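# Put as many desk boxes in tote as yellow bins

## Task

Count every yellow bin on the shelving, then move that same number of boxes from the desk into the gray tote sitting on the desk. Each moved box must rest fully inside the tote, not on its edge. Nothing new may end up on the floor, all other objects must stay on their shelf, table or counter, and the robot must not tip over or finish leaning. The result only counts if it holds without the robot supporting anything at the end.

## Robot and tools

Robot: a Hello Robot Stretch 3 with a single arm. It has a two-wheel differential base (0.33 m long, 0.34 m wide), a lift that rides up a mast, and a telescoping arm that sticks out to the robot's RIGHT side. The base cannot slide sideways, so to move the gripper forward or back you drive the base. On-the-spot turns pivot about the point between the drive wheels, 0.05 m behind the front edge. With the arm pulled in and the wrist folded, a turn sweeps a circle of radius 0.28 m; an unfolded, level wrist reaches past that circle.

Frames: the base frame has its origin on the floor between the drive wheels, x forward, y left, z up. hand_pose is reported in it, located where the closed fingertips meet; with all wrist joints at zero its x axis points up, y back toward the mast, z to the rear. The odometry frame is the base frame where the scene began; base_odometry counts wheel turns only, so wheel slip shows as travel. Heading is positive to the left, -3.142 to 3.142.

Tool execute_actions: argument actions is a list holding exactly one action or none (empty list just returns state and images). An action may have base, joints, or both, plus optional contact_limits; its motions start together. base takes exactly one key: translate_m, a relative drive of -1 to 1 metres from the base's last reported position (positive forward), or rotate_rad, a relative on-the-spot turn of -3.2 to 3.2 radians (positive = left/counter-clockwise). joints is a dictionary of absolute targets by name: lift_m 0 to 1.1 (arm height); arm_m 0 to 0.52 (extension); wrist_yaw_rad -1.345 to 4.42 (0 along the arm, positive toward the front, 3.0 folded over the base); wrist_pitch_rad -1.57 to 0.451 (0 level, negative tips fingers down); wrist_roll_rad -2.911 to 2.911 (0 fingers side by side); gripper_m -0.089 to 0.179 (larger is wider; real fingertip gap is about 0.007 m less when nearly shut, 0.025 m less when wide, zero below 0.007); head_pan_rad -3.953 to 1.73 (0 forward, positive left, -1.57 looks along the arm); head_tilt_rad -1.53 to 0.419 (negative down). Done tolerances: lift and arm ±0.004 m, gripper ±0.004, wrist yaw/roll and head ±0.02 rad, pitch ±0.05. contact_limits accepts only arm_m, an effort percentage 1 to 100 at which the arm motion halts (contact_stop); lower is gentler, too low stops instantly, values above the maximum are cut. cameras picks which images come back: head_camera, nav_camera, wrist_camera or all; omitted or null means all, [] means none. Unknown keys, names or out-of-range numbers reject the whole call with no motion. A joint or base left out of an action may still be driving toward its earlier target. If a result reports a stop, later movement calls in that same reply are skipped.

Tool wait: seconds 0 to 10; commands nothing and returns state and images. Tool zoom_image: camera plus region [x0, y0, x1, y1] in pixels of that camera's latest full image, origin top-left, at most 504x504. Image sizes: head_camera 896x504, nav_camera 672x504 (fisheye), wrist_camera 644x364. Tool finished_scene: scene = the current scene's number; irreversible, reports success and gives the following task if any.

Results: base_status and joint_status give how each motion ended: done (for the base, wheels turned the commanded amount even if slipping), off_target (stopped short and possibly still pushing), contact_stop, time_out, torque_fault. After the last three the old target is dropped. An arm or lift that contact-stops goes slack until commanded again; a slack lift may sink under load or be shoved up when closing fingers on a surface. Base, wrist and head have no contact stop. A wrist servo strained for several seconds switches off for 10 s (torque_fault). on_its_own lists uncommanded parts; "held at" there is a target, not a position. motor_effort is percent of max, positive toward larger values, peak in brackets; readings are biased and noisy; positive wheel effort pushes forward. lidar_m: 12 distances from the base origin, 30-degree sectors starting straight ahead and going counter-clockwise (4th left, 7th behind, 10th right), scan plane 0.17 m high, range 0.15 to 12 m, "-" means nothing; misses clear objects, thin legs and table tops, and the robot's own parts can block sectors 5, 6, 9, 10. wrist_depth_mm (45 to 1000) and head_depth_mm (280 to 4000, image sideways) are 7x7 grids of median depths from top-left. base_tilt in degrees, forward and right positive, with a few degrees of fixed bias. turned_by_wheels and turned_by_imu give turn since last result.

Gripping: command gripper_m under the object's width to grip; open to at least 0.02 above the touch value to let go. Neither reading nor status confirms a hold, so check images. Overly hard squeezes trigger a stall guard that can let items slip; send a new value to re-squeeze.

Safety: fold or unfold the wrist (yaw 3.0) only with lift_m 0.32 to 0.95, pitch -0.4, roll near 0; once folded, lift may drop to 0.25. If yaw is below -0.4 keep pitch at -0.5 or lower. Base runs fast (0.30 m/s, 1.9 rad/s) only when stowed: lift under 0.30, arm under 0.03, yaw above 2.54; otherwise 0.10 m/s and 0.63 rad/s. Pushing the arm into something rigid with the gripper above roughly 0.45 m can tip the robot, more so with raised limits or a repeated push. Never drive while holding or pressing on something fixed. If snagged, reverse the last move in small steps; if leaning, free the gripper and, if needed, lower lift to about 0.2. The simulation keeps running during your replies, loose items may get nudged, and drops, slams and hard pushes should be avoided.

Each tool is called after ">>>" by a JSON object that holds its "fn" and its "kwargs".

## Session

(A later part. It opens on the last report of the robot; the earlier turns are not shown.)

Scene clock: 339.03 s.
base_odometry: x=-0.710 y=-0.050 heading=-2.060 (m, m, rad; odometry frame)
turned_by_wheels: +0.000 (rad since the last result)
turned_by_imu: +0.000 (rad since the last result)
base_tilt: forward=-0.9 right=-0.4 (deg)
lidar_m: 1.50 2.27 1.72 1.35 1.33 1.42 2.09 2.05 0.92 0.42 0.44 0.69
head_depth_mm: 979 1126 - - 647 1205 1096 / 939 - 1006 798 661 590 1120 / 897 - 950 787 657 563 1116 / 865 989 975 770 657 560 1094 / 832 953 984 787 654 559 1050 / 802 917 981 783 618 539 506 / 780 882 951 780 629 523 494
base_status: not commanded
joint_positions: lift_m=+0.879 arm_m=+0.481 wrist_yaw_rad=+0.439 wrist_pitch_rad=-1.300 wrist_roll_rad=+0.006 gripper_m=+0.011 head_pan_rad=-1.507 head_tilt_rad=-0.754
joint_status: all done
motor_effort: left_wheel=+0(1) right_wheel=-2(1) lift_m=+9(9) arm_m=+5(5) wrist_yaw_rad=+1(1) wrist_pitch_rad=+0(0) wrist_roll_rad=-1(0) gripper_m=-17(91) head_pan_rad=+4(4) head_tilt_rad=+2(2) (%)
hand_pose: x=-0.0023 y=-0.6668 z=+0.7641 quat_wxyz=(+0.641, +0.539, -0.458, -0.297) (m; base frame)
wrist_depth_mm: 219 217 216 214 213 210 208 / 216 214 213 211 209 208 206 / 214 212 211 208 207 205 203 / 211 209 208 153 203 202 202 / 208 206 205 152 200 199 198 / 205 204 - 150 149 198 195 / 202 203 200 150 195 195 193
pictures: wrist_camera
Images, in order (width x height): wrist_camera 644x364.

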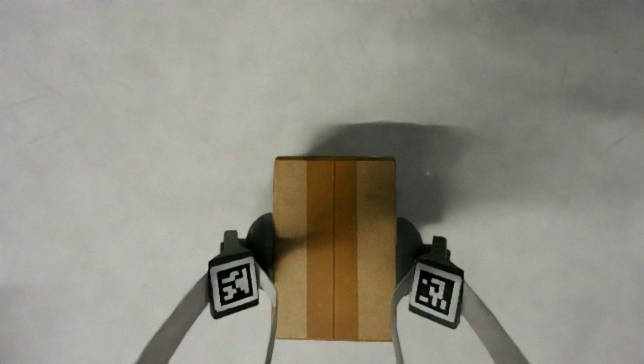

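>>> {"fn": "execute_actions", "kwargs": {"actions": [{"joints": {"lift_m": 1.03, "arm_m": 0.31, "head_pan_rad": -1.6, "head_tilt_rad": -0.95}}], "cameras": ["wrist_camera"]}}

>>> {"fn": "execute_actions", "kwargs": {"actions": [{"base": {"rotate_rad": 0.641}, "joints": {"arm_m": 0.202, "wrist_yaw_rad": -0.144}}], "cameras": ["wrist_camera", "head_camera"]}}

Scene clock: 353.97 s.
base_odometry: x=-0.710 y=-0.050 heading=-2.060 (m, m, rad; odometry frame)
turned_by_wheels: +0.000 (rad since the last result)
turned_by_imu: +0.000 (rad since the last result)
base_tilt: forward=-0.9 right=-0.4 (deg)
lidar_m: 1.51 2.27 1.72 1.34 1.33 1.42 2.09 2.05 0.92 0.41 0.44 0.69
head_depth_mm: 1098 943 791 677 1310 1207 1088 / 1057 940 786 674 625 1207 1104 / 1010 936 782 675 611 1204 - / - 905 557 670 588 1195 - / 931 924 759 669 585 1157 1081 / 871 922 771 647 573 546 1069 / 832 907 768 634 553 535 1076
base_status: not commanded
joint_positions: lift_m=+1.029 arm_m=+0.310 wrist_yaw_rad=+0.440 wrist_pitch_rad=-1.301 wrist_roll_rad=+0.006 gripper_m=+0.011 head_pan_rad=-1.593 head_tilt_rad=-0.938
joint_status: all done
motor_effort: left_wheel=+1(1) right_wheel=-1(1) lift_m=+38(37) arm_m=-3(4) wrist_yaw_rad=+0(1) wrist_pitch_rad=+0(0) wrist_roll_rad=-1(1) gripper_m=-19(19) head_pan_rad=-2(13) head_tilt_rad=-3(18) (%)
hand_pose: x=-0.0024 y=-0.4962 z=+0.9145 quat_wxyz=(+0.641, +0.540, -0.457, -0.297) (m; base frame)
wrist_depth_mm: 378 375 372 371 369 366 360 / 373 372 368 364 358 357 355 / 369 365 364 359 355 354 328 / 267 327 357 153 350 349 346 / 356 303 355 152 345 344 343 / 352 300 - 150 149 340 339 / 342 260 343 149 338 339 329
pictures: wrist_camera
Images, in order (width x height): wrist_camera 644x364.

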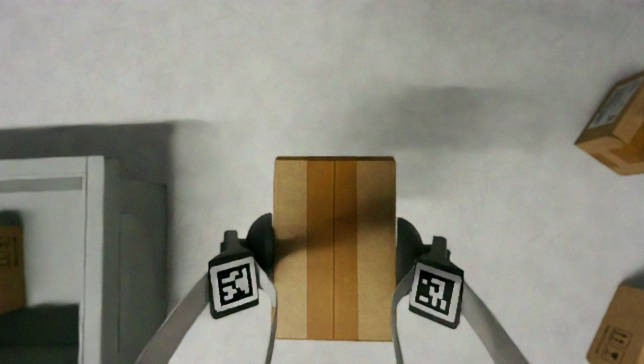

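Scene clock: 356.00 s.
base_odometry: x=-0.710 y=-0.050 heading=-1.419 (m, m, rad; odometry frame)
turned_by_wheels: +0.641 (rad since the last result)
turned_by_imu: +0.648 (rad since the last result)
base_tilt: forward=-0.9 right=-0.5 (deg)
lidar_m: 2.27 1.58 1.33 1.32 1.50 2.06 2.05 0.92 0.42 0.44 0.69 1.77
head_depth_mm: 841 918 789 677 592 555 1088 / - 925 788 676 591 1145 1106 / - 936 782 584 580 1158 - / - - 495 558 584 1178 - / 896 926 683 616 585 1175 1074 / 916 919 666 615 583 1193 1071 / 939 915 767 592 593 1178 1068
base_status: done
joint_positions: lift_m=+1.029 arm_m=+0.202 wrist_yaw_rad=-0.142 wrist_pitch_rad=-1.301 wrist_roll_rad=+0.006 gripper_m=+0.011 head_pan_rad=-1.593 head_tilt_rad=-0.938
joint_status: all done
motor_effort: left_wheel=-2(5) right_wheel=+1(4) lift_m=+39(38) arm_m=-3(0) wrist_yaw_rad=-2(3) wrist_pitch_rad=+0(0) wrist_roll_rad=-1(0) gripper_m=-20(18) head_pan_rad=-3(2) head_tilt_rad=-5(5) (%)
hand_pose: x=-0.0280 y=-0.3919 z=+0.9145 quat_wxyz=(+0.529, +0.386, -0.593, -0.469) (m; base frame)
wrist_depth_mm: 378 374 373 370 365 365 361 / 375 372 367 364 361 360 357 / 369 272 297 291 253 354 353 / 363 310 343 153 235 350 349 / 359 312 301 151 231 346 343 / 299 299 - 150 149 342 340 / 348 247 231 149 225 336 334
pictures: head_camera (sideways: a quarter turn clockwise sets it upright), wrist_camera
Images, in order (width x height): head_camera 896x504, wrist_camera 644x364.

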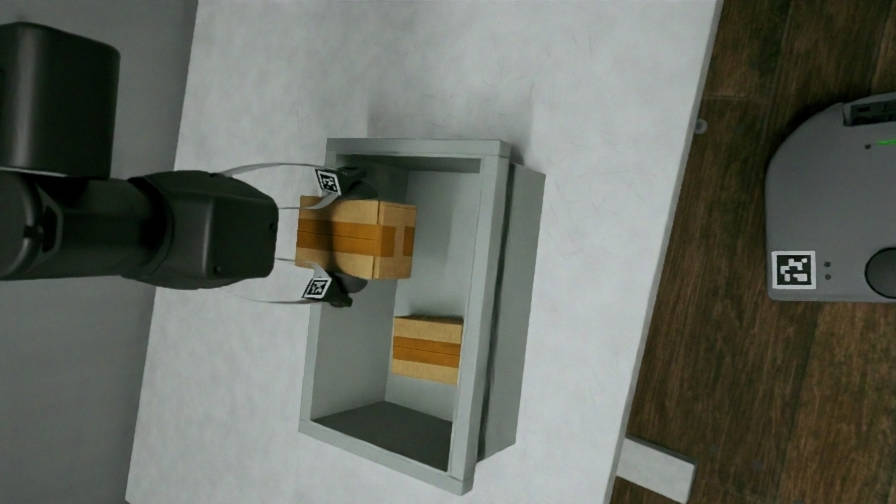

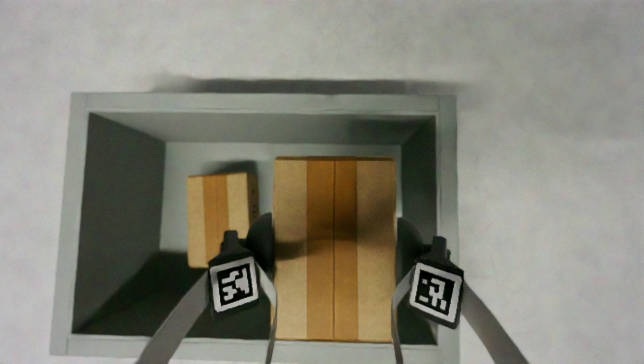

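>>> {"fn": "execute_actions", "kwargs": {"actions": [{"joints": {"lift_m": 0.881}}], "cameras": ["wrist_camera"]}}

>>> {"fn": "execute_actions", "kwargs": {"actions": [{"joints": {"gripper_m": 0.105}}], "cameras": ["wrist_camera"]}}

Scene clock: 363.07 s.
base_odometry: x=-0.710 y=-0.050 heading=-1.419 (m, m, rad; odometry frame)
turned_by_wheels: +0.000 (rad since the last result)
turned_by_imu: +0.000 (rad since the last result)
base_tilt: forward=-0.9 right=-0.4 (deg)
lidar_m: 2.27 1.58 1.33 1.32 1.49 2.06 2.05 0.92 0.41 0.44 0.69 1.77
head_depth_mm: 826 918 - - - 854 1086 / 841 - 770 673 592 1147 1101 / 854 - - 572 579 1165 - / 879 964 - 592 583 1177 - / 899 924 679 605 585 1174 1073 / 916 920 666 614 585 1191 1072 / 937 913 769 592 592 1168 1071
base_status: not commanded
joint_positions: lift_m=+0.882 arm_m=+0.202 wrist_yaw_rad=-0.142 wrist_pitch_rad=-1.301 wrist_roll_rad=+0.006 gripper_m=+0.011 head_pan_rad=-1.593 head_tilt_rad=-0.938
joint_status: all done
motor_effort: left_wheel=-2(1) right_wheel=+1(1) lift_m=+10(35) arm_m=-3(3) wrist_yaw_rad=-2(2) wrist_pitch_rad=+0(1) wrist_roll_rad=+0(1) gripper_m=-19(19) head_pan_rad=-3(3) head_tilt_rad=-4(5) (%)
hand_pose: x=-0.0280 y=-0.3919 z=+0.7671 quat_wxyz=(+0.529, +0.386, -0.593, -0.469) (m; base frame)
wrist_depth_mm: 129 127 126 125 124 122 94 / 182 180 177 175 173 143 94 / 212 214 212 209 207 143 93 / 161 159 208 153 204 142 93 / 159 157 205 151 201 141 93 / 157 155 - 150 149 140 93 / 203 202 200 149 197 130 92
pictures: wrist_camera
Images, in order (width x height): wrist_camera 644x364.

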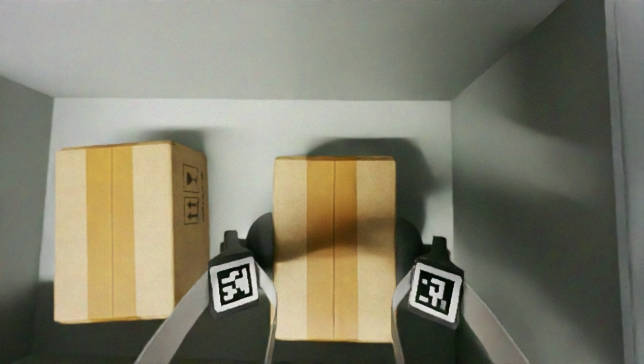

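Scene clock: 364.50 s.
base_odometry: x=-0.710 y=-0.050 heading=-1.419 (m, m, rad; odometry frame)
turned_by_wheels: +0.000 (rad since the last result)
turned_by_imu: +0.000 (rad since the last result)
base_tilt: forward=-0.8 right=-0.5 (deg)
lidar_m: 2.27 1.58 1.33 1.32 1.49 2.05 2.05 0.92 0.41 0.44 0.69 1.77
head_depth_mm: 824 912 - - - 851 1088 / 840 - 767 677 592 1148 1108 / 855 - - 557 581 1165 - / 879 962 - 593 582 1173 - / 893 929 681 603 584 1177 1076 / 914 919 666 613 585 1187 1074 / 942 916 768 592 592 1175 1074
base_status: not commanded
joint_positions: lift_m=+0.882 arm_m=+0.202 wrist_yaw_rad=-0.142 wrist_pitch_rad=-1.301 wrist_roll_rad=+0.006 gripper_m=+0.105 head_pan_rad=-1.593 head_tilt_rad=-0.938
joint_status: all done
motor_effort: left_wheel=-1(1) right_wheel=+1(1) lift_m=+10(9) arm_m=-3(3) wrist_yaw_rad=-2(2) wrist_pitch_rad=+0(0) wrist_roll_rad=-1(0) gripper_m=+1(80) head_pan_rad=-3(3) head_tilt_rad=-4(4) (%)
hand_pose: x=-0.0280 y=-0.3918 z=+0.7671 quat_wxyz=(+0.529, +0.386, -0.593, -0.469) (m; base frame)
wrist_depth_mm: 129 127 126 125 124 122 94 / 182 179 177 175 172 143 94 / 214 213 211 209 207 143 93 / 161 159 208 157 203 142 93 / 159 157 205 155 202 141 93 / 157 156 203 153 199 123 93 / 202 202 200 198 197 151 92
pictures: wrist_camera
Images, in order (width x height): wrist_camera 644x364.

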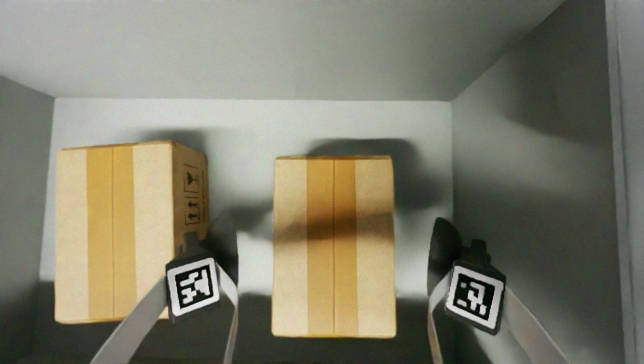

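>>> {"fn": "execute_actions", "kwargs": {"actions": [{"joints": {"lift_m": 1.0}}], "cameras": ["wrist_camera"]}}

>>> {"fn": "execute_actions", "kwargs": {"actions": [{"base": {"rotate_rad": -1.218}, "joints": {"arm_m": 0.444, "wrist_yaw_rad": 0.58, "gripper_m": 0.13, "head_pan_rad": -1.5, "head_tilt_rad": -0.75}}], "cameras": ["wrist_camera", "head_camera"]}}

Scene clock: 374.07 s.
base_odometry: x=-0.710 y=-0.050 heading=-1.419 (m, m, rad; odometry frame)
turned_by_wheels: +0.000 (rad since the last result)
turned_by_imu: +0.000 (rad since the last result)
base_tilt: forward=-0.9 right=-0.5 (deg)
lidar_m: 2.27 1.58 1.33 1.32 1.50 2.06 2.05 0.92 0.41 0.44 0.69 1.77
head_depth_mm: 830 920 789 678 591 554 1089 / - 902 786 675 591 1150 1100 / - 910 782 601 579 1157 - / 863 - 640 608 581 1181 - / 897 926 684 615 586 1175 1073 / 913 920 666 615 584 1195 1080 / 937 915 770 593 591 1172 1069
base_status: not commanded
joint_positions: lift_m=+0.999 arm_m=+0.202 wrist_yaw_rad=-0.142 wrist_pitch_rad=-1.301 wrist_roll_rad=+0.006 gripper_m=+0.105 head_pan_rad=-1.593 head_tilt_rad=-0.938
joint_status: all done
motor_effort: left_wheel=-2(3) right_wheel=+0(1) lift_m=+37(39) arm_m=-3(3) wrist_yaw_rad=-2(2) wrist_pitch_rad=+0(0) wrist_roll_rad=+0(1) gripper_m=+0(1) head_pan_rad=-2(3) head_tilt_rad=-6(3) (%)
hand_pose: x=-0.0280 y=-0.3918 z=+0.8846 quat_wxyz=(+0.529, +0.386, -0.593, -0.469) (m; base frame)
wrist_depth_mm: 348 346 342 340 336 335 330 / 342 216 214 334 332 330 326 / 225 272 298 290 253 324 323 / 226 292 290 324 296 320 317 / 222 293 284 270 316 318 316 / 222 292 316 313 312 312 311 / 211 228 233 235 223 308 307
pictures: wrist_camera
Images, in order (width x height): wrist_camera 644x364.

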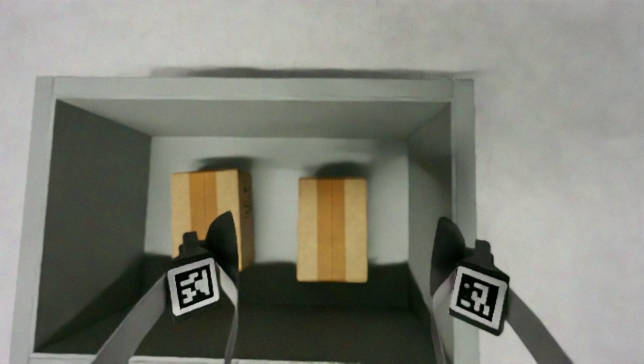

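Scene clock: 377.07 s.
base_odometry: x=-0.710 y=-0.050 heading=-2.637 (m, m, rad; odometry frame)
turned_by_wheels: -1.218 (rad since the last result)
turned_by_imu: -1.230 (rad since the last result)
base_tilt: forward=-0.9 right=-0.5 (deg)
lidar_m: 0.69 1.44 2.27 1.80 1.36 1.32 1.39 2.11 2.05 0.92 0.41 0.44
head_depth_mm: - 1987 2112 1761 1499 1280 1124 / - 2105 1007 847 1500 1282 1118 / - - 966 795 1376 1275 1115 / 1399 1554 976 764 655 1242 1109 / 1226 1330 962 789 654 572 1112 / 1095 1199 985 783 651 556 515 / 987 1094 976 780 648 556 485
base_status: done
joint_positions: lift_m=+0.999 arm_m=+0.444 wrist_yaw_rad=+0.579 wrist_pitch_rad=-1.301 wrist_roll_rad=+0.006 gripper_m=+0.130 head_pan_rad=-1.507 head_tilt_rad=-0.754
joint_status: all done
motor_effort: left_wheel=+1(6) right_wheel=-1(4) lift_m=+38(38) arm_m=+5(4) wrist_yaw_rad=+1(2) wrist_pitch_rad=+0(0) wrist_roll_rad=-1(0) gripper_m=+0(79) head_pan_rad=+4(14) head_tilt_rad=+2(13) (%)
hand_pose: x=+0.0031 y=-0.6266 z=+0.8846 quat_wxyz=(+0.661, +0.570, -0.419, -0.252) (m; base frame)
wrist_depth_mm: 348 343 289 339 338 332 330 / 341 341 335 334 331 329 326 / 337 335 333 330 328 276 323 / 335 332 329 279 322 319 317 / 329 327 322 274 320 316 313 / 325 325 318 315 314 - 311 / 320 318 316 313 311 972 971
pictures: head_camera (sideways: a quarter turn clockwise sets it upright), wrist_camera
Images, in order (width x height): head_camera 896x504, wrist_camera 644x364.

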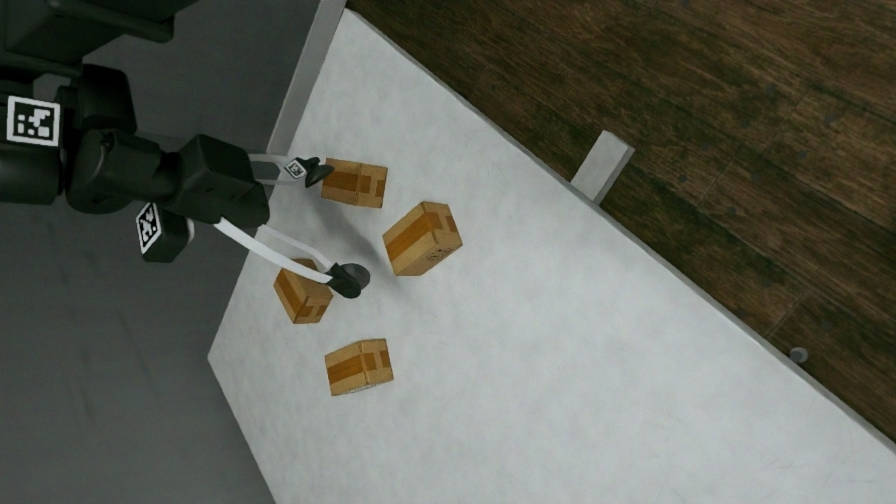

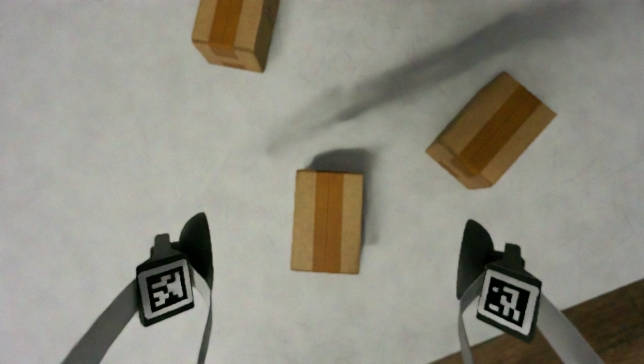

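>>> {"fn": "execute_actions", "kwargs": {"actions": [{"base": {"rotate_rad": 0.016}, "joints": {"arm_m": 0.447, "wrist_yaw_rad": 0.52, "lift_m": 0.878}}], "cameras": ["wrist_camera"]}}

>>> {"fn": "execute_actions", "kwargs": {"actions": [{"joints": {"gripper_m": 0.01}}], "cameras": ["wrist_camera"]}}

Scene clock: 386.57 s.
base_odometry: x=-0.710 y=-0.050 heading=-2.621 (m, m, rad; odometry frame)
turned_by_wheels: +0.016 (rad since the last result)
turned_by_imu: +0.017 (rad since the last result)
base_tilt: forward=-0.9 right=-0.4 (deg)
lidar_m: 0.69 1.44 2.27 1.77 1.35 1.32 1.40 2.09 2.05 0.92 0.41 0.44
head_depth_mm: 1778 1942 - - 1471 1274 1100 / 1827 - 988 824 1499 1279 1121 / 1591 - 903 773 1379 1276 1120 / 1368 1562 958 765 656 1242 1113 / 1199 1294 957 787 652 572 1104 / 1081 1187 979 784 649 557 514 / 973 1078 977 781 649 556 485
base_status: done
joint_positions: lift_m=+0.879 arm_m=+0.447 wrist_yaw_rad=+0.522 wrist_pitch_rad=-1.301 wrist_roll_rad=+0.006 gripper_m=+0.130 head_pan_rad=-1.507 head_tilt_rad=-0.754
joint_status: all done
motor_effort: left_wheel=+0(5) right_wheel=-1(3) lift_m=+9(33) arm_m=+5(6) wrist_yaw_rad=-2(3) wrist_pitch_rad=+0(0) wrist_roll_rad=+0(1) gripper_m=+0(1) head_pan_rad=+4(3) head_tilt_rad=+0(2) (%)
hand_pose: x=+0.0009 y=-0.6309 z=+0.7641 quat_wxyz=(+0.653, +0.558, -0.435, -0.270) (m; base frame)
wrist_depth_mm: 219 217 216 214 213 211 158 / 217 215 213 212 209 208 157 / 214 212 210 209 207 188 154 / 211 210 208 156 203 202 199 / 208 207 205 154 201 200 199 / 206 205 203 152 199 - 196 / 204 201 200 151 196 195 193
pictures: wrist_camera
Images, in order (width x height): wrist_camera 644x364.

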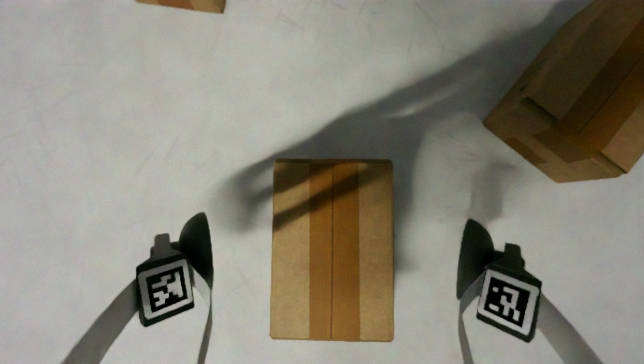

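Scene clock: 388.27 s.
base_odometry: x=-0.710 y=-0.050 heading=-2.621 (m, m, rad; odometry frame)
turned_by_wheels: +0.000 (rad since the last result)
turned_by_imu: +0.000 (rad since the last result)
base_tilt: forward=-0.9 right=-0.4 (deg)
lidar_m: 0.69 1.44 2.27 1.77 1.35 1.32 1.40 2.10 2.05 0.92 0.41 0.44
head_depth_mm: 1771 1940 - - 1472 1276 1101 / 1828 - 989 821 1498 1275 1116 / 1588 - 899 772 1390 1267 1115 / 1370 1564 962 761 655 1247 1117 / 1211 1300 957 786 653 573 1107 / 1080 1185 978 786 650 556 515 / 976 1075 973 779 649 555 486
base_status: not commanded
joint_positions: lift_m=+0.879 arm_m=+0.447 wrist_yaw_rad=+0.522 wrist_pitch_rad=-1.301 wrist_roll_rad=+0.006 gripper_m=+0.011 head_pan_rad=-1.507 head_tilt_rad=-0.754
joint_status: all done
motor_effort: left_wheel=+0(0) right_wheel=-1(0) lift_m=+9(9) arm_m=+4(4) wrist_yaw_rad=-3(3) wrist_pitch_rad=+0(0) wrist_roll_rad=+0(1) gripper_m=-19(94) head_pan_rad=+3(3) head_tilt_rad=+1(2) (%)
hand_pose: x=+0.0009 y=-0.6309 z=+0.7641 quat_wxyz=(+0.653, +0.558, -0.435, -0.270) (m; base frame)
wrist_depth_mm: 220 218 215 214 213 211 158 / 217 215 213 212 210 207 156 / 214 212 210 209 207 189 154 / 211 209 208 153 203 202 199 / 208 206 206 151 200 200 199 / 206 204 - 150 149 197 196 / 203 202 200 149 196 194 193
pictures: wrist_camera
Images, in order (width x height): wrist_camera 644x364.

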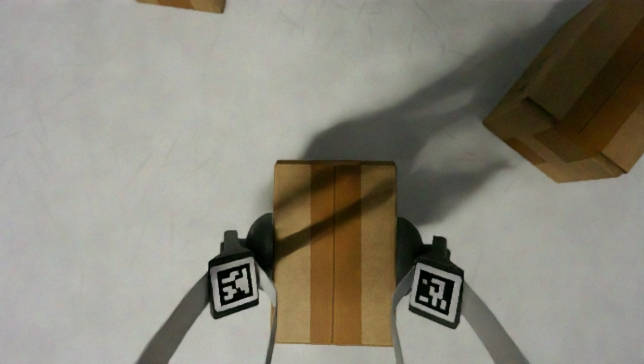

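>>> {"fn": "execute_actions", "kwargs": {"actions": [{"base": {"rotate_rad": 0.6}, "joints": {"lift_m": 1.03, "arm_m": 0.30, "wrist_yaw_rad": 0.2, "head_pan_rad": -1.6, "head_tilt_rad": -0.95}}], "cameras": ["wrist_camera"]}}

>>> {"fn": "execute_actions", "kwargs": {"actions": [{"base": {"rotate_rad": 0.602}, "joints": {"arm_m": 0.204, "wrist_yaw_rad": -0.144}}], "cameras": ["wrist_camera", "head_camera"]}}

Scene clock: 399.10 s.
base_odometry: x=-0.710 y=-0.050 heading=-2.021 (m, m, rad; odometry frame)
turned_by_wheels: +0.600 (rad since the last result)
turned_by_imu: +0.606 (rad since the last result)
base_tilt: forward=-0.9 right=-0.5 (deg)
lidar_m: 1.58 2.28 1.66 1.34 1.32 1.44 2.07 2.05 0.92 0.41 0.44 0.69
head_depth_mm: 1074 946 788 680 1309 1209 1086 / 1041 941 787 675 625 1203 1103 / 994 934 781 670 600 1196 - / - 903 547 670 587 1193 - / 906 927 773 666 586 1153 1077 / 863 919 770 634 566 546 1072 / 830 901 769 616 553 535 1073
base_status: done
joint_positions: lift_m=+1.029 arm_m=+0.300 wrist_yaw_rad=+0.201 wrist_pitch_rad=-1.301 wrist_roll_rad=+0.006 gripper_m=+0.011 head_pan_rad=-1.593 head_tilt_rad=-0.938
joint_status: all done
motor_effort: left_wheel=-2(6) right_wheel=+1(4) lift_m=+38(39) arm_m=-3(4) wrist_yaw_rad=-1(3) wrist_pitch_rad=+0(0) wrist_roll_rad=+0(1) gripper_m=-20(19) head_pan_rad=-3(13) head_tilt_rad=-4(20) (%)
hand_pose: x=-0.0126 y=-0.4894 z=+0.9145 quat_wxyz=(+0.602, +0.482, -0.518, -0.371) (m; base frame)
wrist_depth_mm: 378 378 373 371 369 362 359 / 374 371 367 366 360 360 316 / 370 367 364 361 357 354 354 / 366 361 358 153 350 350 346 / 297 294 353 152 347 346 343 / 351 262 - 150 149 342 338 / 308 244 345 149 338 337 334
pictures: wrist_camera
Images, in order (width x height): wrist_camera 644x364.

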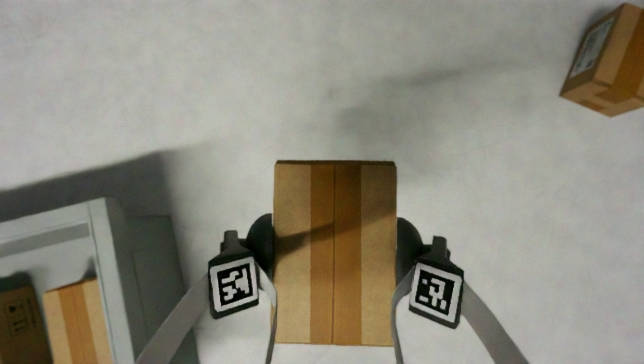

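Scene clock: 401.03 s.
base_odometry: x=-0.710 y=-0.050 heading=-1.419 (m, m, rad; odometry frame)
turned_by_wheels: +0.602 (rad since the last result)
turned_by_imu: +0.608 (rad since the last result)
base_tilt: forward=-0.9 right=-0.4 (deg)
lidar_m: 2.27 1.58 1.33 1.32 1.49 2.05 2.05 0.92 0.41 0.44 0.69 1.76
head_depth_mm: 841 919 788 679 593 555 1087 / - 924 787 675 590 1147 1100 / - 938 786 581 580 1162 - / - - 495 557 582 1175 - / 896 924 680 615 585 1179 1078 / 919 920 665 614 585 1190 1072 / 939 917 767 592 592 1169 1068
base_status: done
joint_positions: lift_m=+1.029 arm_m=+0.204 wrist_yaw_rad=-0.142 wrist_pitch_rad=-1.301 wrist_roll_rad=+0.006 gripper_m=+0.011 head_pan_rad=-1.593 head_tilt_rad=-0.938
joint_status: all done
motor_effort: left_wheel=-2(7) right_wheel=+1(5) lift_m=+38(38) arm_m=-3(1) wrist_yaw_rad=-1(3) wrist_pitch_rad=+0(0) wrist_roll_rad=+0(1) gripper_m=-18(18) head_pan_rad=-3(2) head_tilt_rad=-4(5) (%)
hand_pose: x=-0.0280 y=-0.3938 z=+0.9145 quat_wxyz=(+0.529, +0.386, -0.593, -0.469) (m; base frame)
wrist_depth_mm: 377 376 372 371 365 363 359 / 375 372 369 364 362 360 357 / 366 273 291 283 246 356 351 / 361 309 345 153 235 350 347 / 358 311 301 151 231 347 343 / 299 304 - 150 149 343 338 / 298 234 236 150 225 338 335
pictures: head_camera (sideways: a quarter turn clockwise sets it upright), wrist_camera
Images, in order (width x height): head_camera 896x504, wrist_camera 644x364.

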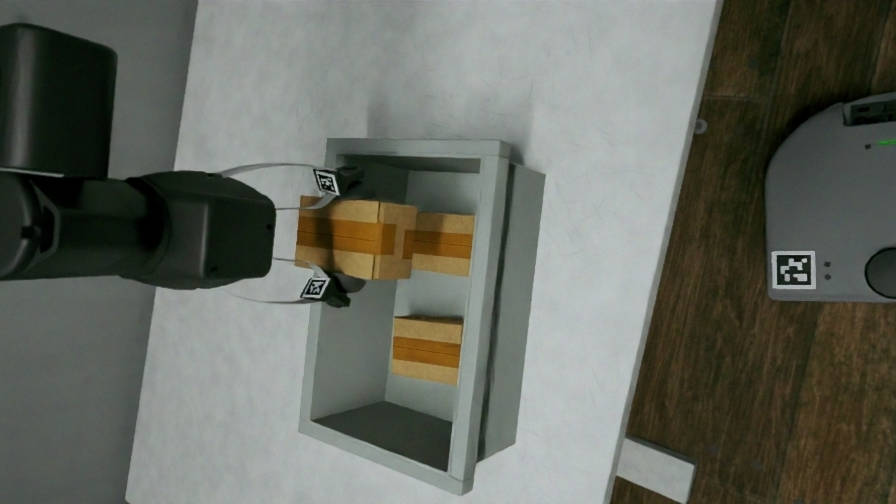

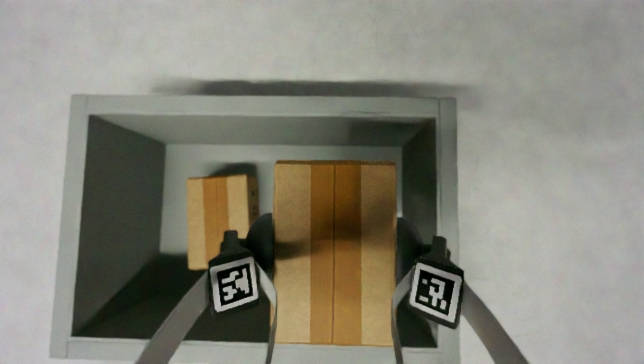

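>>> {"fn": "execute_actions", "kwargs": {"actions": [{"joints": {"lift_m": 0.930}}], "cameras": ["wrist_camera", "head_camera"]}}

>>> {"fn": "execute_actions", "kwargs": {"actions": [{"joints": {"gripper_m": 0.105}}], "cameras": ["wrist_camera"]}}

Scene clock: 405.23 s.
base_odometry: x=-0.710 y=-0.050 heading=-1.419 (m, m, rad; odometry frame)
turned_by_wheels: +0.000 (rad since the last result)
turned_by_imu: +0.000 (rad since the last result)
base_tilt: forward=-0.9 right=-0.5 (deg)
lidar_m: 2.27 1.58 1.33 1.32 1.50 2.06 2.05 0.92 0.41 0.44 0.69 1.77
head_depth_mm: 784 - 762 677 593 553 1088 / - - 769 674 591 1153 1102 / - - 651 579 581 1161 - / 848 - - 555 581 1180 - / 897 927 682 605 585 1179 1074 / 918 923 665 614 583 1184 1077 / 936 918 769 592 592 1168 1069
base_status: not commanded
joint_positions: lift_m=+0.931 arm_m=+0.204 wrist_yaw_rad=-0.142 wrist_pitch_rad=-1.301 wrist_roll_rad=+0.006 gripper_m=+0.011 head_pan_rad=-1.593 head_tilt_rad=-0.938
joint_status: all done
motor_effort: left_wheel=-1(2) right_wheel=+1(1) lift_m=+10(36) arm_m=-3(3) wrist_yaw_rad=-2(2) wrist_pitch_rad=+0(0) wrist_roll_rad=+0(1) gripper_m=-18(19) head_pan_rad=-2(3) head_tilt_rad=-4(4) (%)
hand_pose: x=-0.0280 y=-0.3938 z=+0.8161 quat_wxyz=(+0.529, +0.386, -0.593, -0.469) (m; base frame)
wrist_depth_mm: 148 147 146 145 144 143 262 / 177 175 172 170 168 144 259 / 220 260 259 257 246 143 256 / 220 210 255 153 226 142 252 / 221 207 215 151 201 141 249 / 222 205 - 150 149 140 246 / 212 234 234 150 222 132 243
pictures: head_camera (sideways: a quarter turn clockwise sets it upright), wrist_camera
Images, in order (width x height): head_camera 896x504, wrist_camera 644x364.

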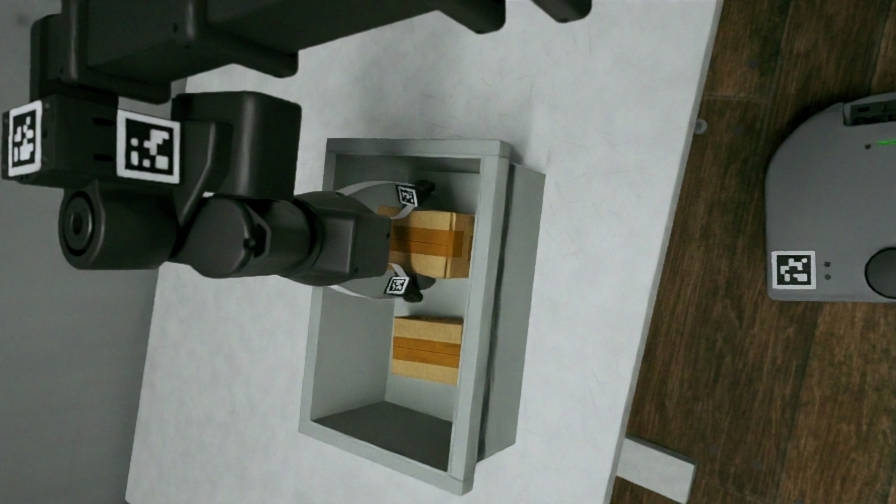

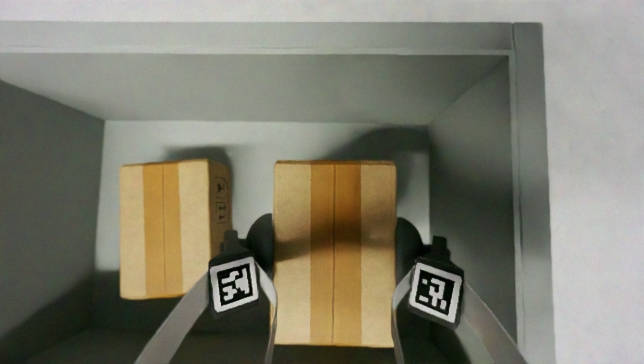

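Scene clock: 406.67 s.
base_odometry: x=-0.710 y=-0.050 heading=-1.419 (m, m, rad; odometry frame)
turned_by_wheels: +0.000 (rad since the last result)
turned_by_imu: +0.000 (rad since the last result)
base_tilt: forward=-0.9 right=-0.5 (deg)
lidar_m: 2.26 1.58 1.33 1.32 1.50 2.06 2.05 0.92 0.41 0.44 0.69 1.77
head_depth_mm: 784 - 759 677 593 553 1082 / - - 768 674 591 1154 1101 / - - 652 564 579 1158 - / 849 - - 558 581 1175 - / 896 922 682 602 585 1176 1079 / 916 923 666 613 585 1191 1073 / 937 916 770 592 591 1168 1066
base_status: not commanded
joint_positions: lift_m=+0.931 arm_m=+0.204 wrist_yaw_rad=-0.142 wrist_pitch_rad=-1.301 wrist_roll_rad=+0.006 gripper_m=+0.105 head_pan_rad=-1.593 head_tilt_rad=-0.938
joint_status: all done
motor_effort: left_wheel=-2(2) right_wheel=+1(1) lift_m=+10(10) arm_m=-3(3) wrist_yaw_rad=-2(2) wrist_pitch_rad=+0(0) wrist_roll_rad=-1(1) gripper_m=+0(81) head_pan_rad=-3(3) head_tilt_rad=-4(5) (%)
hand_pose: x=-0.0280 y=-0.3938 z=+0.8161 quat_wxyz=(+0.529, +0.386, -0.593, -0.469) (m; base frame)
wrist_depth_mm: 148 147 146 145 144 143 262 / 177 174 172 170 168 144 260 / 221 260 258 257 246 143 255 / 220 210 254 156 228 142 254 / 221 206 251 153 249 141 249 / 222 206 249 152 245 133 246 / 212 234 237 151 222 151 243
pictures: wrist_camera
Images, in order (width x height): wrist_camera 644x364.

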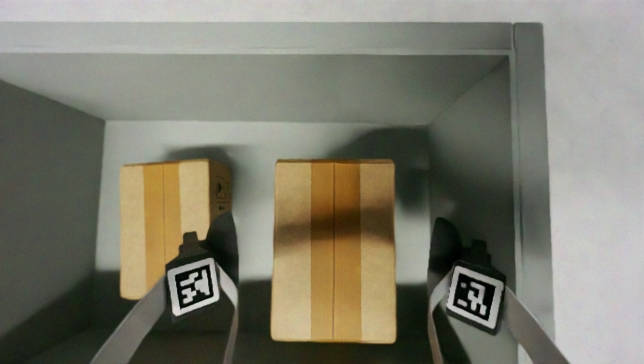

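>>> {"fn": "execute_actions", "kwargs": {"actions": [{"joints": {"lift_m": 1.0}}], "cameras": ["wrist_camera"]}}

>>> {"fn": "execute_actions", "kwargs": {"actions": [{"base": {"rotate_rad": -0.959}, "joints": {"arm_m": 0.505, "wrist_yaw_rad": 0.17, "wrist_pitch_rad": -1.0, "gripper_m": 0.13, "head_pan_rad": -1.5, "head_tilt_rad": -0.7}}], "cameras": ["wrist_camera", "head_camera"]}}

Scene clock: 424.73 s.
base_odometry: x=-0.710 y=-0.050 heading=-1.419 (m, m, rad; odometry frame)
turned_by_wheels: +0.000 (rad since the last result)
turned_by_imu: +0.000 (rad since the last result)
base_tilt: forward=-0.9 right=-0.5 (deg)
lidar_m: 2.27 1.58 1.33 1.32 1.49 2.06 2.05 0.91 0.42 0.44 0.69 1.77
head_depth_mm: 822 922 790 677 595 553 1088 / - 901 787 673 592 1154 1105 / - 911 782 583 580 1163 - / 864 - 624 557 582 1172 - / 898 924 688 615 586 1175 1072 / 916 921 666 614 583 1188 1075 / 938 916 767 590 592 1166 1066
base_status: not commanded
joint_positions: lift_m=+0.999 arm_m=+0.204 wrist_yaw_rad=-0.142 wrist_pitch_rad=-1.301 wrist_roll_rad=+0.006 gripper_m=+0.105 head_pan_rad=-1.593 head_tilt_rad=-0.938
joint_status: all done
motor_effort: left_wheel=-1(2) right_wheel=+1(1) lift_m=+38(40) arm_m=-3(2) wrist_yaw_rad=-2(2) wrist_pitch_rad=+0(0) wrist_roll_rad=-1(1) gripper_m=+0(2) head_pan_rad=-2(2) head_tilt_rad=-4(3) (%)
hand_pose: x=-0.0280 y=-0.3938 z=+0.8845 quat_wxyz=(+0.529, +0.386, -0.593, -0.469) (m; base frame)
wrist_depth_mm: 349 343 342 340 336 333 330 / 344 340 337 334 333 329 326 / 226 272 291 282 245 325 320 / 226 289 324 225 259 321 318 / 221 290 286 221 296 315 314 / 222 292 317 219 294 314 310 / 213 234 237 240 226 309 306
pictures: wrist_camera
Images, in order (width x height): wrist_camera 644x364.

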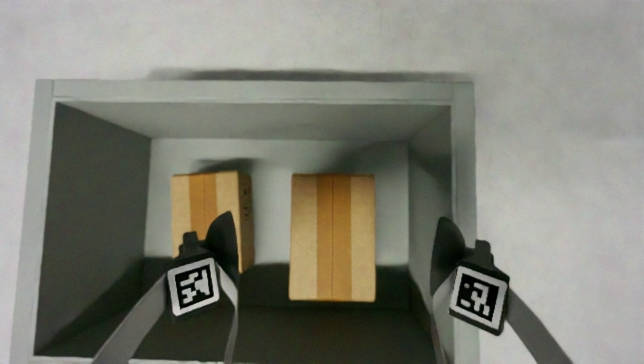

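Scene clock: 428.17 s.
base_odometry: x=-0.710 y=-0.050 heading=-2.378 (m, m, rad; odometry frame)
turned_by_wheels: -0.959 (rad since the last result)
turned_by_imu: -0.968 (rad since the last result)
base_tilt: forward=-0.9 right=-0.4 (deg)
lidar_m: 0.69 2.08 2.27 1.50 1.32 1.33 1.58 2.05 1.82 0.41 0.42 0.44
head_depth_mm: - 1686 1873 827 730 1313 1135 / - 1500 1094 845 688 1277 1139 / 1075 - 1083 839 684 618 1129 / 1041 1166 1072 838 681 575 1106 / 959 1087 1073 829 678 573 527 / 892 1000 1060 827 678 571 496 / 832 926 1005 825 674 557 493
base_status: done
joint_positions: lift_m=+0.999 arm_m=+0.505 wrist_yaw_rad=+0.169 wrist_pitch_rad=-1.011 wrist_roll_rad=+0.006 gripper_m=+0.130 head_pan_rad=-1.507 head_tilt_rad=-0.705
joint_status: all done
motor_effort: left_wheel=+1(6) right_wheel=-1(4) lift_m=+38(38) arm_m=+5(5) wrist_yaw_rad=+0(2) wrist_pitch_rad=+4(4) wrist_roll_rad=+0(1) gripper_m=+0(78) head_pan_rad=+4(13) head_tilt_rad=+3(16) (%)
hand_pose: x=-0.0022 y=-0.7637 z=+0.9080 quat_wxyz=(+0.644, +0.393, -0.589, -0.291) (m; base frame)
wrist_depth_mm: 380 429 460 459 453 456 - / 425 428 425 422 422 416 - / 402 398 399 395 393 387 388 / 378 372 372 369 360 344 365 / 354 355 350 341 348 347 344 / 334 336 330 285 325 - 324 / 316 312 313 311 311 306 266
pictures: head_camera (sideways: a quarter turn clockwise sets it upright), wrist_camera
Images, in order (width x height): head_camera 896x504, wrist_camera 644x364.

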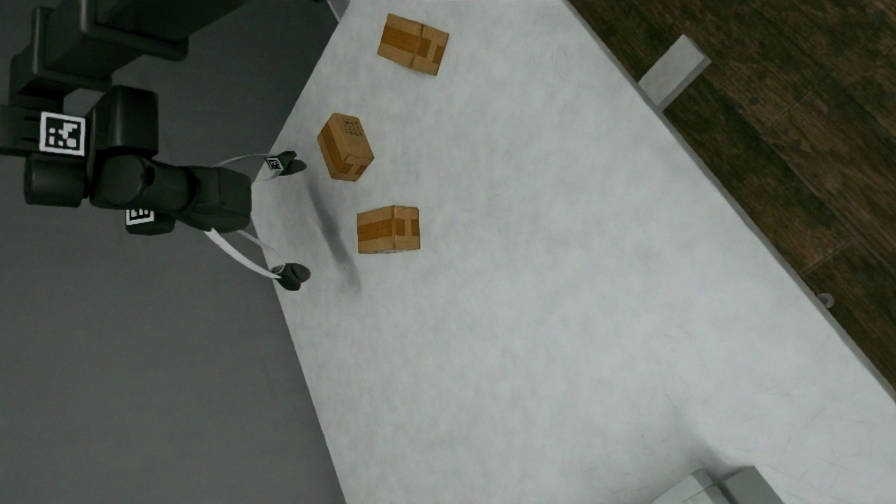

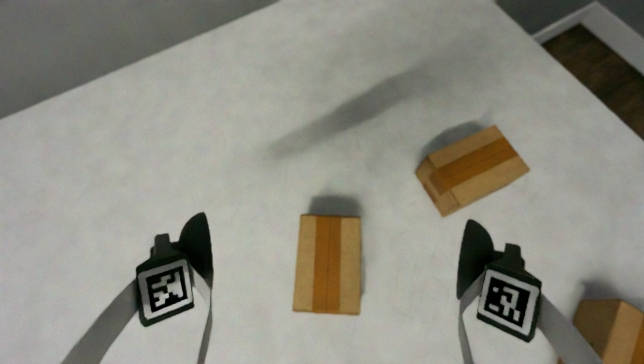

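>>> {"fn": "execute_actions", "kwargs": {"actions": [{"base": {"rotate_rad": 0.014}, "joints": {"arm_m": 0.514, "wrist_yaw_rad": 0.12, "lift_m": 0.857}}], "cameras": ["wrist_camera", "head_camera"]}}

Scene clock: 435.37 s.
base_odometry: x=-0.710 y=-0.050 heading=-2.364 (m, m, rad; odometry frame)
turned_by_wheels: +0.014 (rad since the last result)
turned_by_imu: +0.015 (rad since the last result)
base_tilt: forward=-0.9 right=-0.5 (deg)
lidar_m: 0.69 2.13 2.27 1.49 1.33 1.33 1.59 2.05 0.94 0.41 0.42 0.44
head_depth_mm: 1351 1616 1942 - - 1275 1146 / 1228 1387 970 819 688 1277 1131 / 1118 1233 975 837 683 605 1135 / 1025 1170 1081 832 682 575 1108 / 949 1073 1067 830 682 574 526 / 887 993 1048 828 676 570 495 / 831 924 1003 821 673 536 494
base_status: done
joint_positions: lift_m=+0.858 arm_m=+0.514 wrist_yaw_rad=+0.122 wrist_pitch_rad=-1.011 wrist_roll_rad=+0.006 gripper_m=+0.130 head_pan_rad=-1.507 head_tilt_rad=-0.705
joint_status: all done
motor_effort: left_wheel=+1(6) right_wheel=+0(5) lift_m=+9(33) arm_m=+4(4) wrist_yaw_rad=-2(4) wrist_pitch_rad=+3(3) wrist_roll_rad=-1(0) gripper_m=+0(0) head_pan_rad=+4(4) head_tilt_rad=+3(1) (%)
hand_pose: x=-0.0076 y=-0.7735 z=+0.7665 quat_wxyz=(+0.637, +0.379, -0.598, -0.306) (m; base frame)
wrist_depth_mm: 278 276 274 271 269 267 264 / 258 255 254 252 250 194 187 / 240 238 236 234 233 205 220 / 224 223 221 167 217 217 217 / 211 210 209 157 204 207 204 / 199 200 197 148 192 - 192 / 189 185 186 143 182 181 183
pictures: head_camera (sideways: a quarter turn clockwise sets it upright), wrist_camera
Images, in order (width x height): head_camera 896x504, wrist_camera 644x364.

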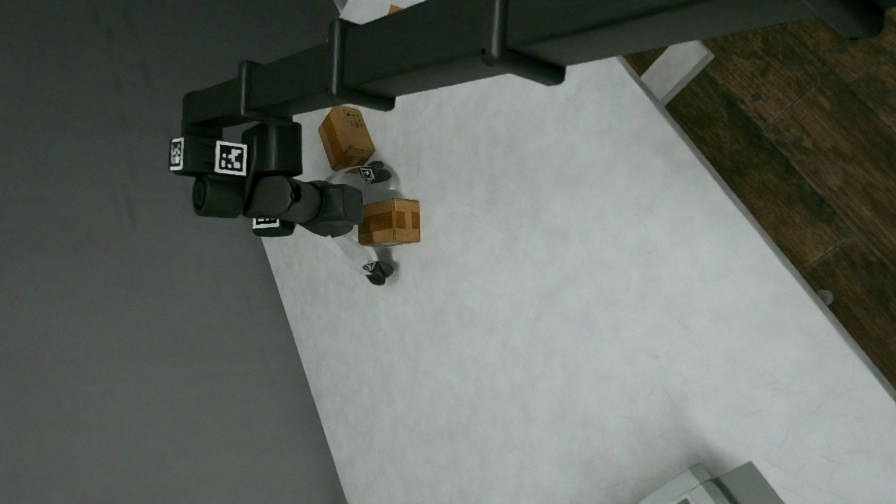

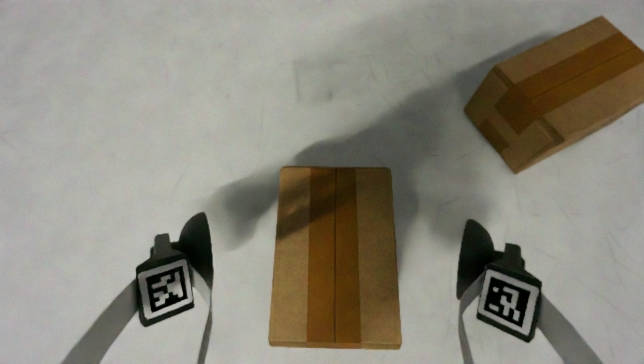

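>>> {"fn": "execute_actions", "kwargs": {"actions": [{"joints": {"arm_m": 0.509, "lift_m": 0.855, "gripper_m": 0.01}}], "cameras": ["wrist_camera", "head_camera"]}}

Scene clock: 439.67 s.
base_odometry: x=-0.710 y=-0.050 heading=-2.364 (m, m, rad; odometry frame)
turned_by_wheels: +0.000 (rad since the last result)
turned_by_imu: +0.000 (rad since the last result)
base_tilt: forward=-0.9 right=-0.4 (deg)
lidar_m: 0.69 2.13 2.27 1.49 1.33 1.33 1.59 2.05 0.94 0.41 0.42 0.44
head_depth_mm: 1351 1619 1927 - - 1281 1140 / 1230 1397 968 832 684 1276 1133 / 1116 1240 965 839 685 606 1134 / 1028 1178 1085 835 681 577 1109 / 955 1079 1074 828 679 571 527 / 888 995 1052 825 676 570 495 / 829 921 1005 823 672 535 495
base_status: not commanded
joint_positions: lift_m=+0.856 arm_m=+0.509 wrist_yaw_rad=+0.121 wrist_pitch_rad=-1.011 wrist_roll_rad=+0.006 gripper_m=+0.011 head_pan_rad=-1.507 head_tilt_rad=-0.705
joint_status: all done
motor_effort: left_wheel=+0(0) right_wheel=+0(1) lift_m=+9(9) arm_m=-3(2) wrist_yaw_rad=-1(2) wrist_pitch_rad=+3(3) wrist_roll_rad=-1(1) gripper_m=-19(92) head_pan_rad=+4(3) head_tilt_rad=+2(1) (%)
hand_pose: x=-0.0076 y=-0.7690 z=+0.7645 quat_wxyz=(+0.637, +0.379, -0.598, -0.306) (m; base frame)
wrist_depth_mm: 275 273 270 270 266 265 199 / 255 253 252 249 248 191 185 / 238 236 234 233 231 209 222 / 223 221 220 161 214 216 214 / 208 208 208 152 202 202 201 / 197 196 - 144 143 192 191 / 186 186 183 139 180 181 181
pictures: head_camera (sideways: a quarter turn clockwise sets it upright), wrist_camera
Images, in order (width x height): head_camera 896x504, wrist_camera 644x364.

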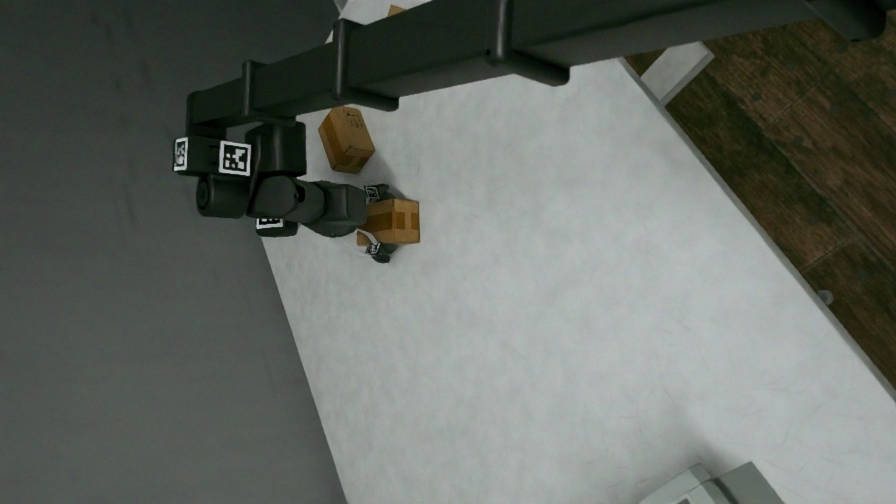

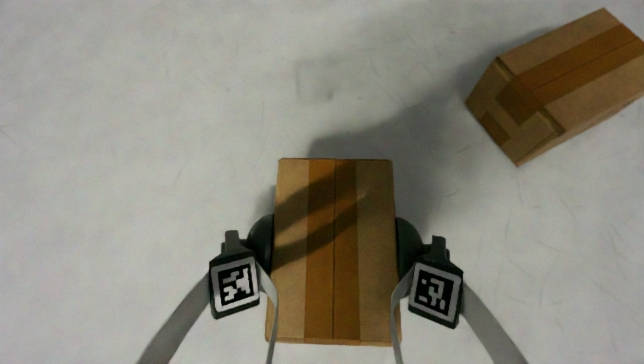

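>>> {"fn": "execute_actions", "kwargs": {"actions": [{"base": {"rotate_rad": 0.4}, "joints": {"lift_m": 1.01, "arm_m": 0.33, "head_pan_rad": -1.6, "head_tilt_rad": -0.95}}], "cameras": ["wrist_camera"]}}

>>> {"fn": "execute_actions", "kwargs": {"actions": [{"base": {"rotate_rad": 0.921}, "joints": {"arm_m": 0.168, "wrist_yaw_rad": -0.496}}], "cameras": ["wrist_camera", "head_camera"]}}

Scene clock: 449.23 s.
base_odometry: x=-0.710 y=-0.050 heading=-1.964 (m, m, rad; odometry frame)
turned_by_wheels: +0.400 (rad since the last result)
turned_by_imu: +0.404 (rad since the last result)
base_tilt: forward=-0.9 right=-0.4 (deg)
lidar_m: 1.71 2.26 1.60 1.33 1.33 1.48 2.06 2.05 0.92 0.42 0.44 0.69
head_depth_mm: 1059 947 789 677 627 1205 1082 / 1013 944 785 677 613 1196 1100 / 978 936 782 672 600 1206 - / - 588 779 668 586 1186 - / 882 903 775 667 585 1153 1075 / 852 920 773 636 564 1130 1072 / 826 902 769 540 554 537 1069
base_status: done
joint_positions: lift_m=+1.009 arm_m=+0.330 wrist_yaw_rad=+0.121 wrist_pitch_rad=-1.011 wrist_roll_rad=+0.006 gripper_m=+0.011 head_pan_rad=-1.593 head_tilt_rad=-0.938
joint_status: all done
motor_effort: left_wheel=-1(6) right_wheel=+0(6) lift_m=+38(42) arm_m=-3(2) wrist_yaw_rad=-1(2) wrist_pitch_rad=+4(3) wrist_roll_rad=+0(1) gripper_m=-19(18) head_pan_rad=-3(14) head_tilt_rad=-4(16) (%)
hand_pose: x=-0.0077 y=-0.5900 z=+0.9179 quat_wxyz=(+0.637, +0.378, -0.598, -0.306) (m; base frame)
wrist_depth_mm: 465 465 468 467 464 462 459 / 444 441 438 438 433 428 426 / 413 410 408 408 405 399 398 / 388 388 383 160 372 379 372 / 365 363 363 152 354 354 351 / 344 342 - 144 143 334 331 / 327 325 320 139 314 315 315
pictures: wrist_camera
Images, in order (width x height): wrist_camera 644x364.

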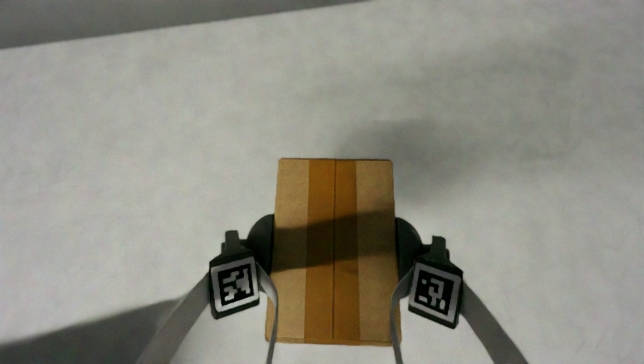

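Scene clock: 451.67 s.
base_odometry: x=-0.710 y=-0.050 heading=-1.043 (m, m, rad; odometry frame)
turned_by_wheels: +0.921 (rad since the last result)
turned_by_imu: +0.931 (rad since the last result)
base_tilt: forward=-0.9 right=-0.5 (deg)
lidar_m: 1.77 1.35 1.32 1.40 2.10 2.05 0.92 0.41 0.44 0.70 1.44 2.27
head_depth_mm: 845 917 789 621 562 528 1076 / - - 786 561 564 543 1102 / - - 491 621 579 1161 - / - - 628 607 589 1196 - / 1091 924 778 637 617 1196 1078 / 1189 1361 774 664 1273 1191 1078 / 1267 1575 768 676 1328 1187 1067
base_status: done
joint_positions: lift_m=+1.009 arm_m=+0.168 wrist_yaw_rad=-0.495 wrist_pitch_rad=-1.011 wrist_roll_rad=+0.006 gripper_m=+0.011 head_pan_rad=-1.593 head_tilt_rad=-0.938
joint_status: all done
motor_effort: left_wheel=-2(7) right_wheel=+1(5) lift_m=+38(38) arm_m=-3(6) wrist_yaw_rad=-2(3) wrist_pitch_rad=+3(3) wrist_roll_rad=-1(1) gripper_m=-19(18) head_pan_rad=-2(4) head_tilt_rad=-4(5) (%)
hand_pose: x=-0.0764 y=-0.4149 z=+0.9179 quat_wxyz=(+0.514, +0.179, -0.685, -0.484) (m; base frame)
wrist_depth_mm: 844 478 474 466 466 464 460 / 461 441 440 439 436 431 424 / 416 410 408 408 402 401 401 / 388 385 313 161 271 282 365 / 367 363 309 151 253 294 261 / 345 341 - 144 143 246 245 / 326 323 243 139 299 273 232
pictures: head_camera (sideways: a quarter turn clockwise sets it upright), wrist_camera
Images, in order (width x height): head_camera 896x504, wrist_camera 644x364.

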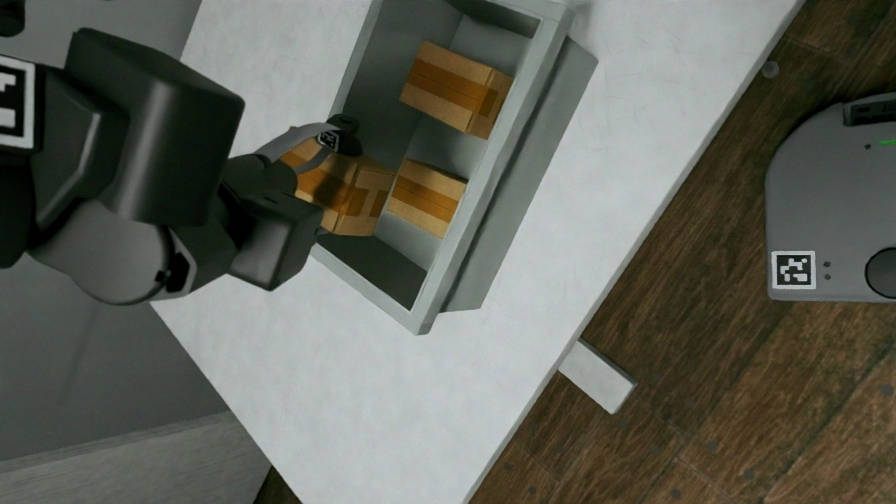

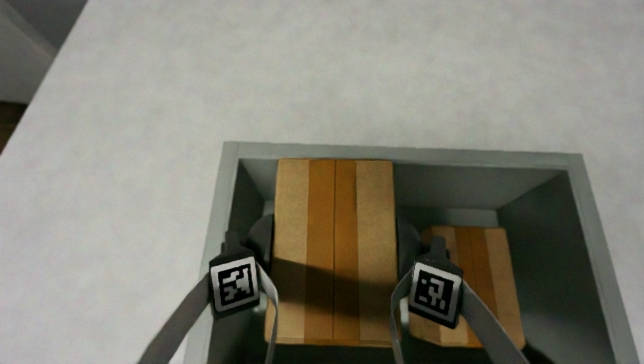

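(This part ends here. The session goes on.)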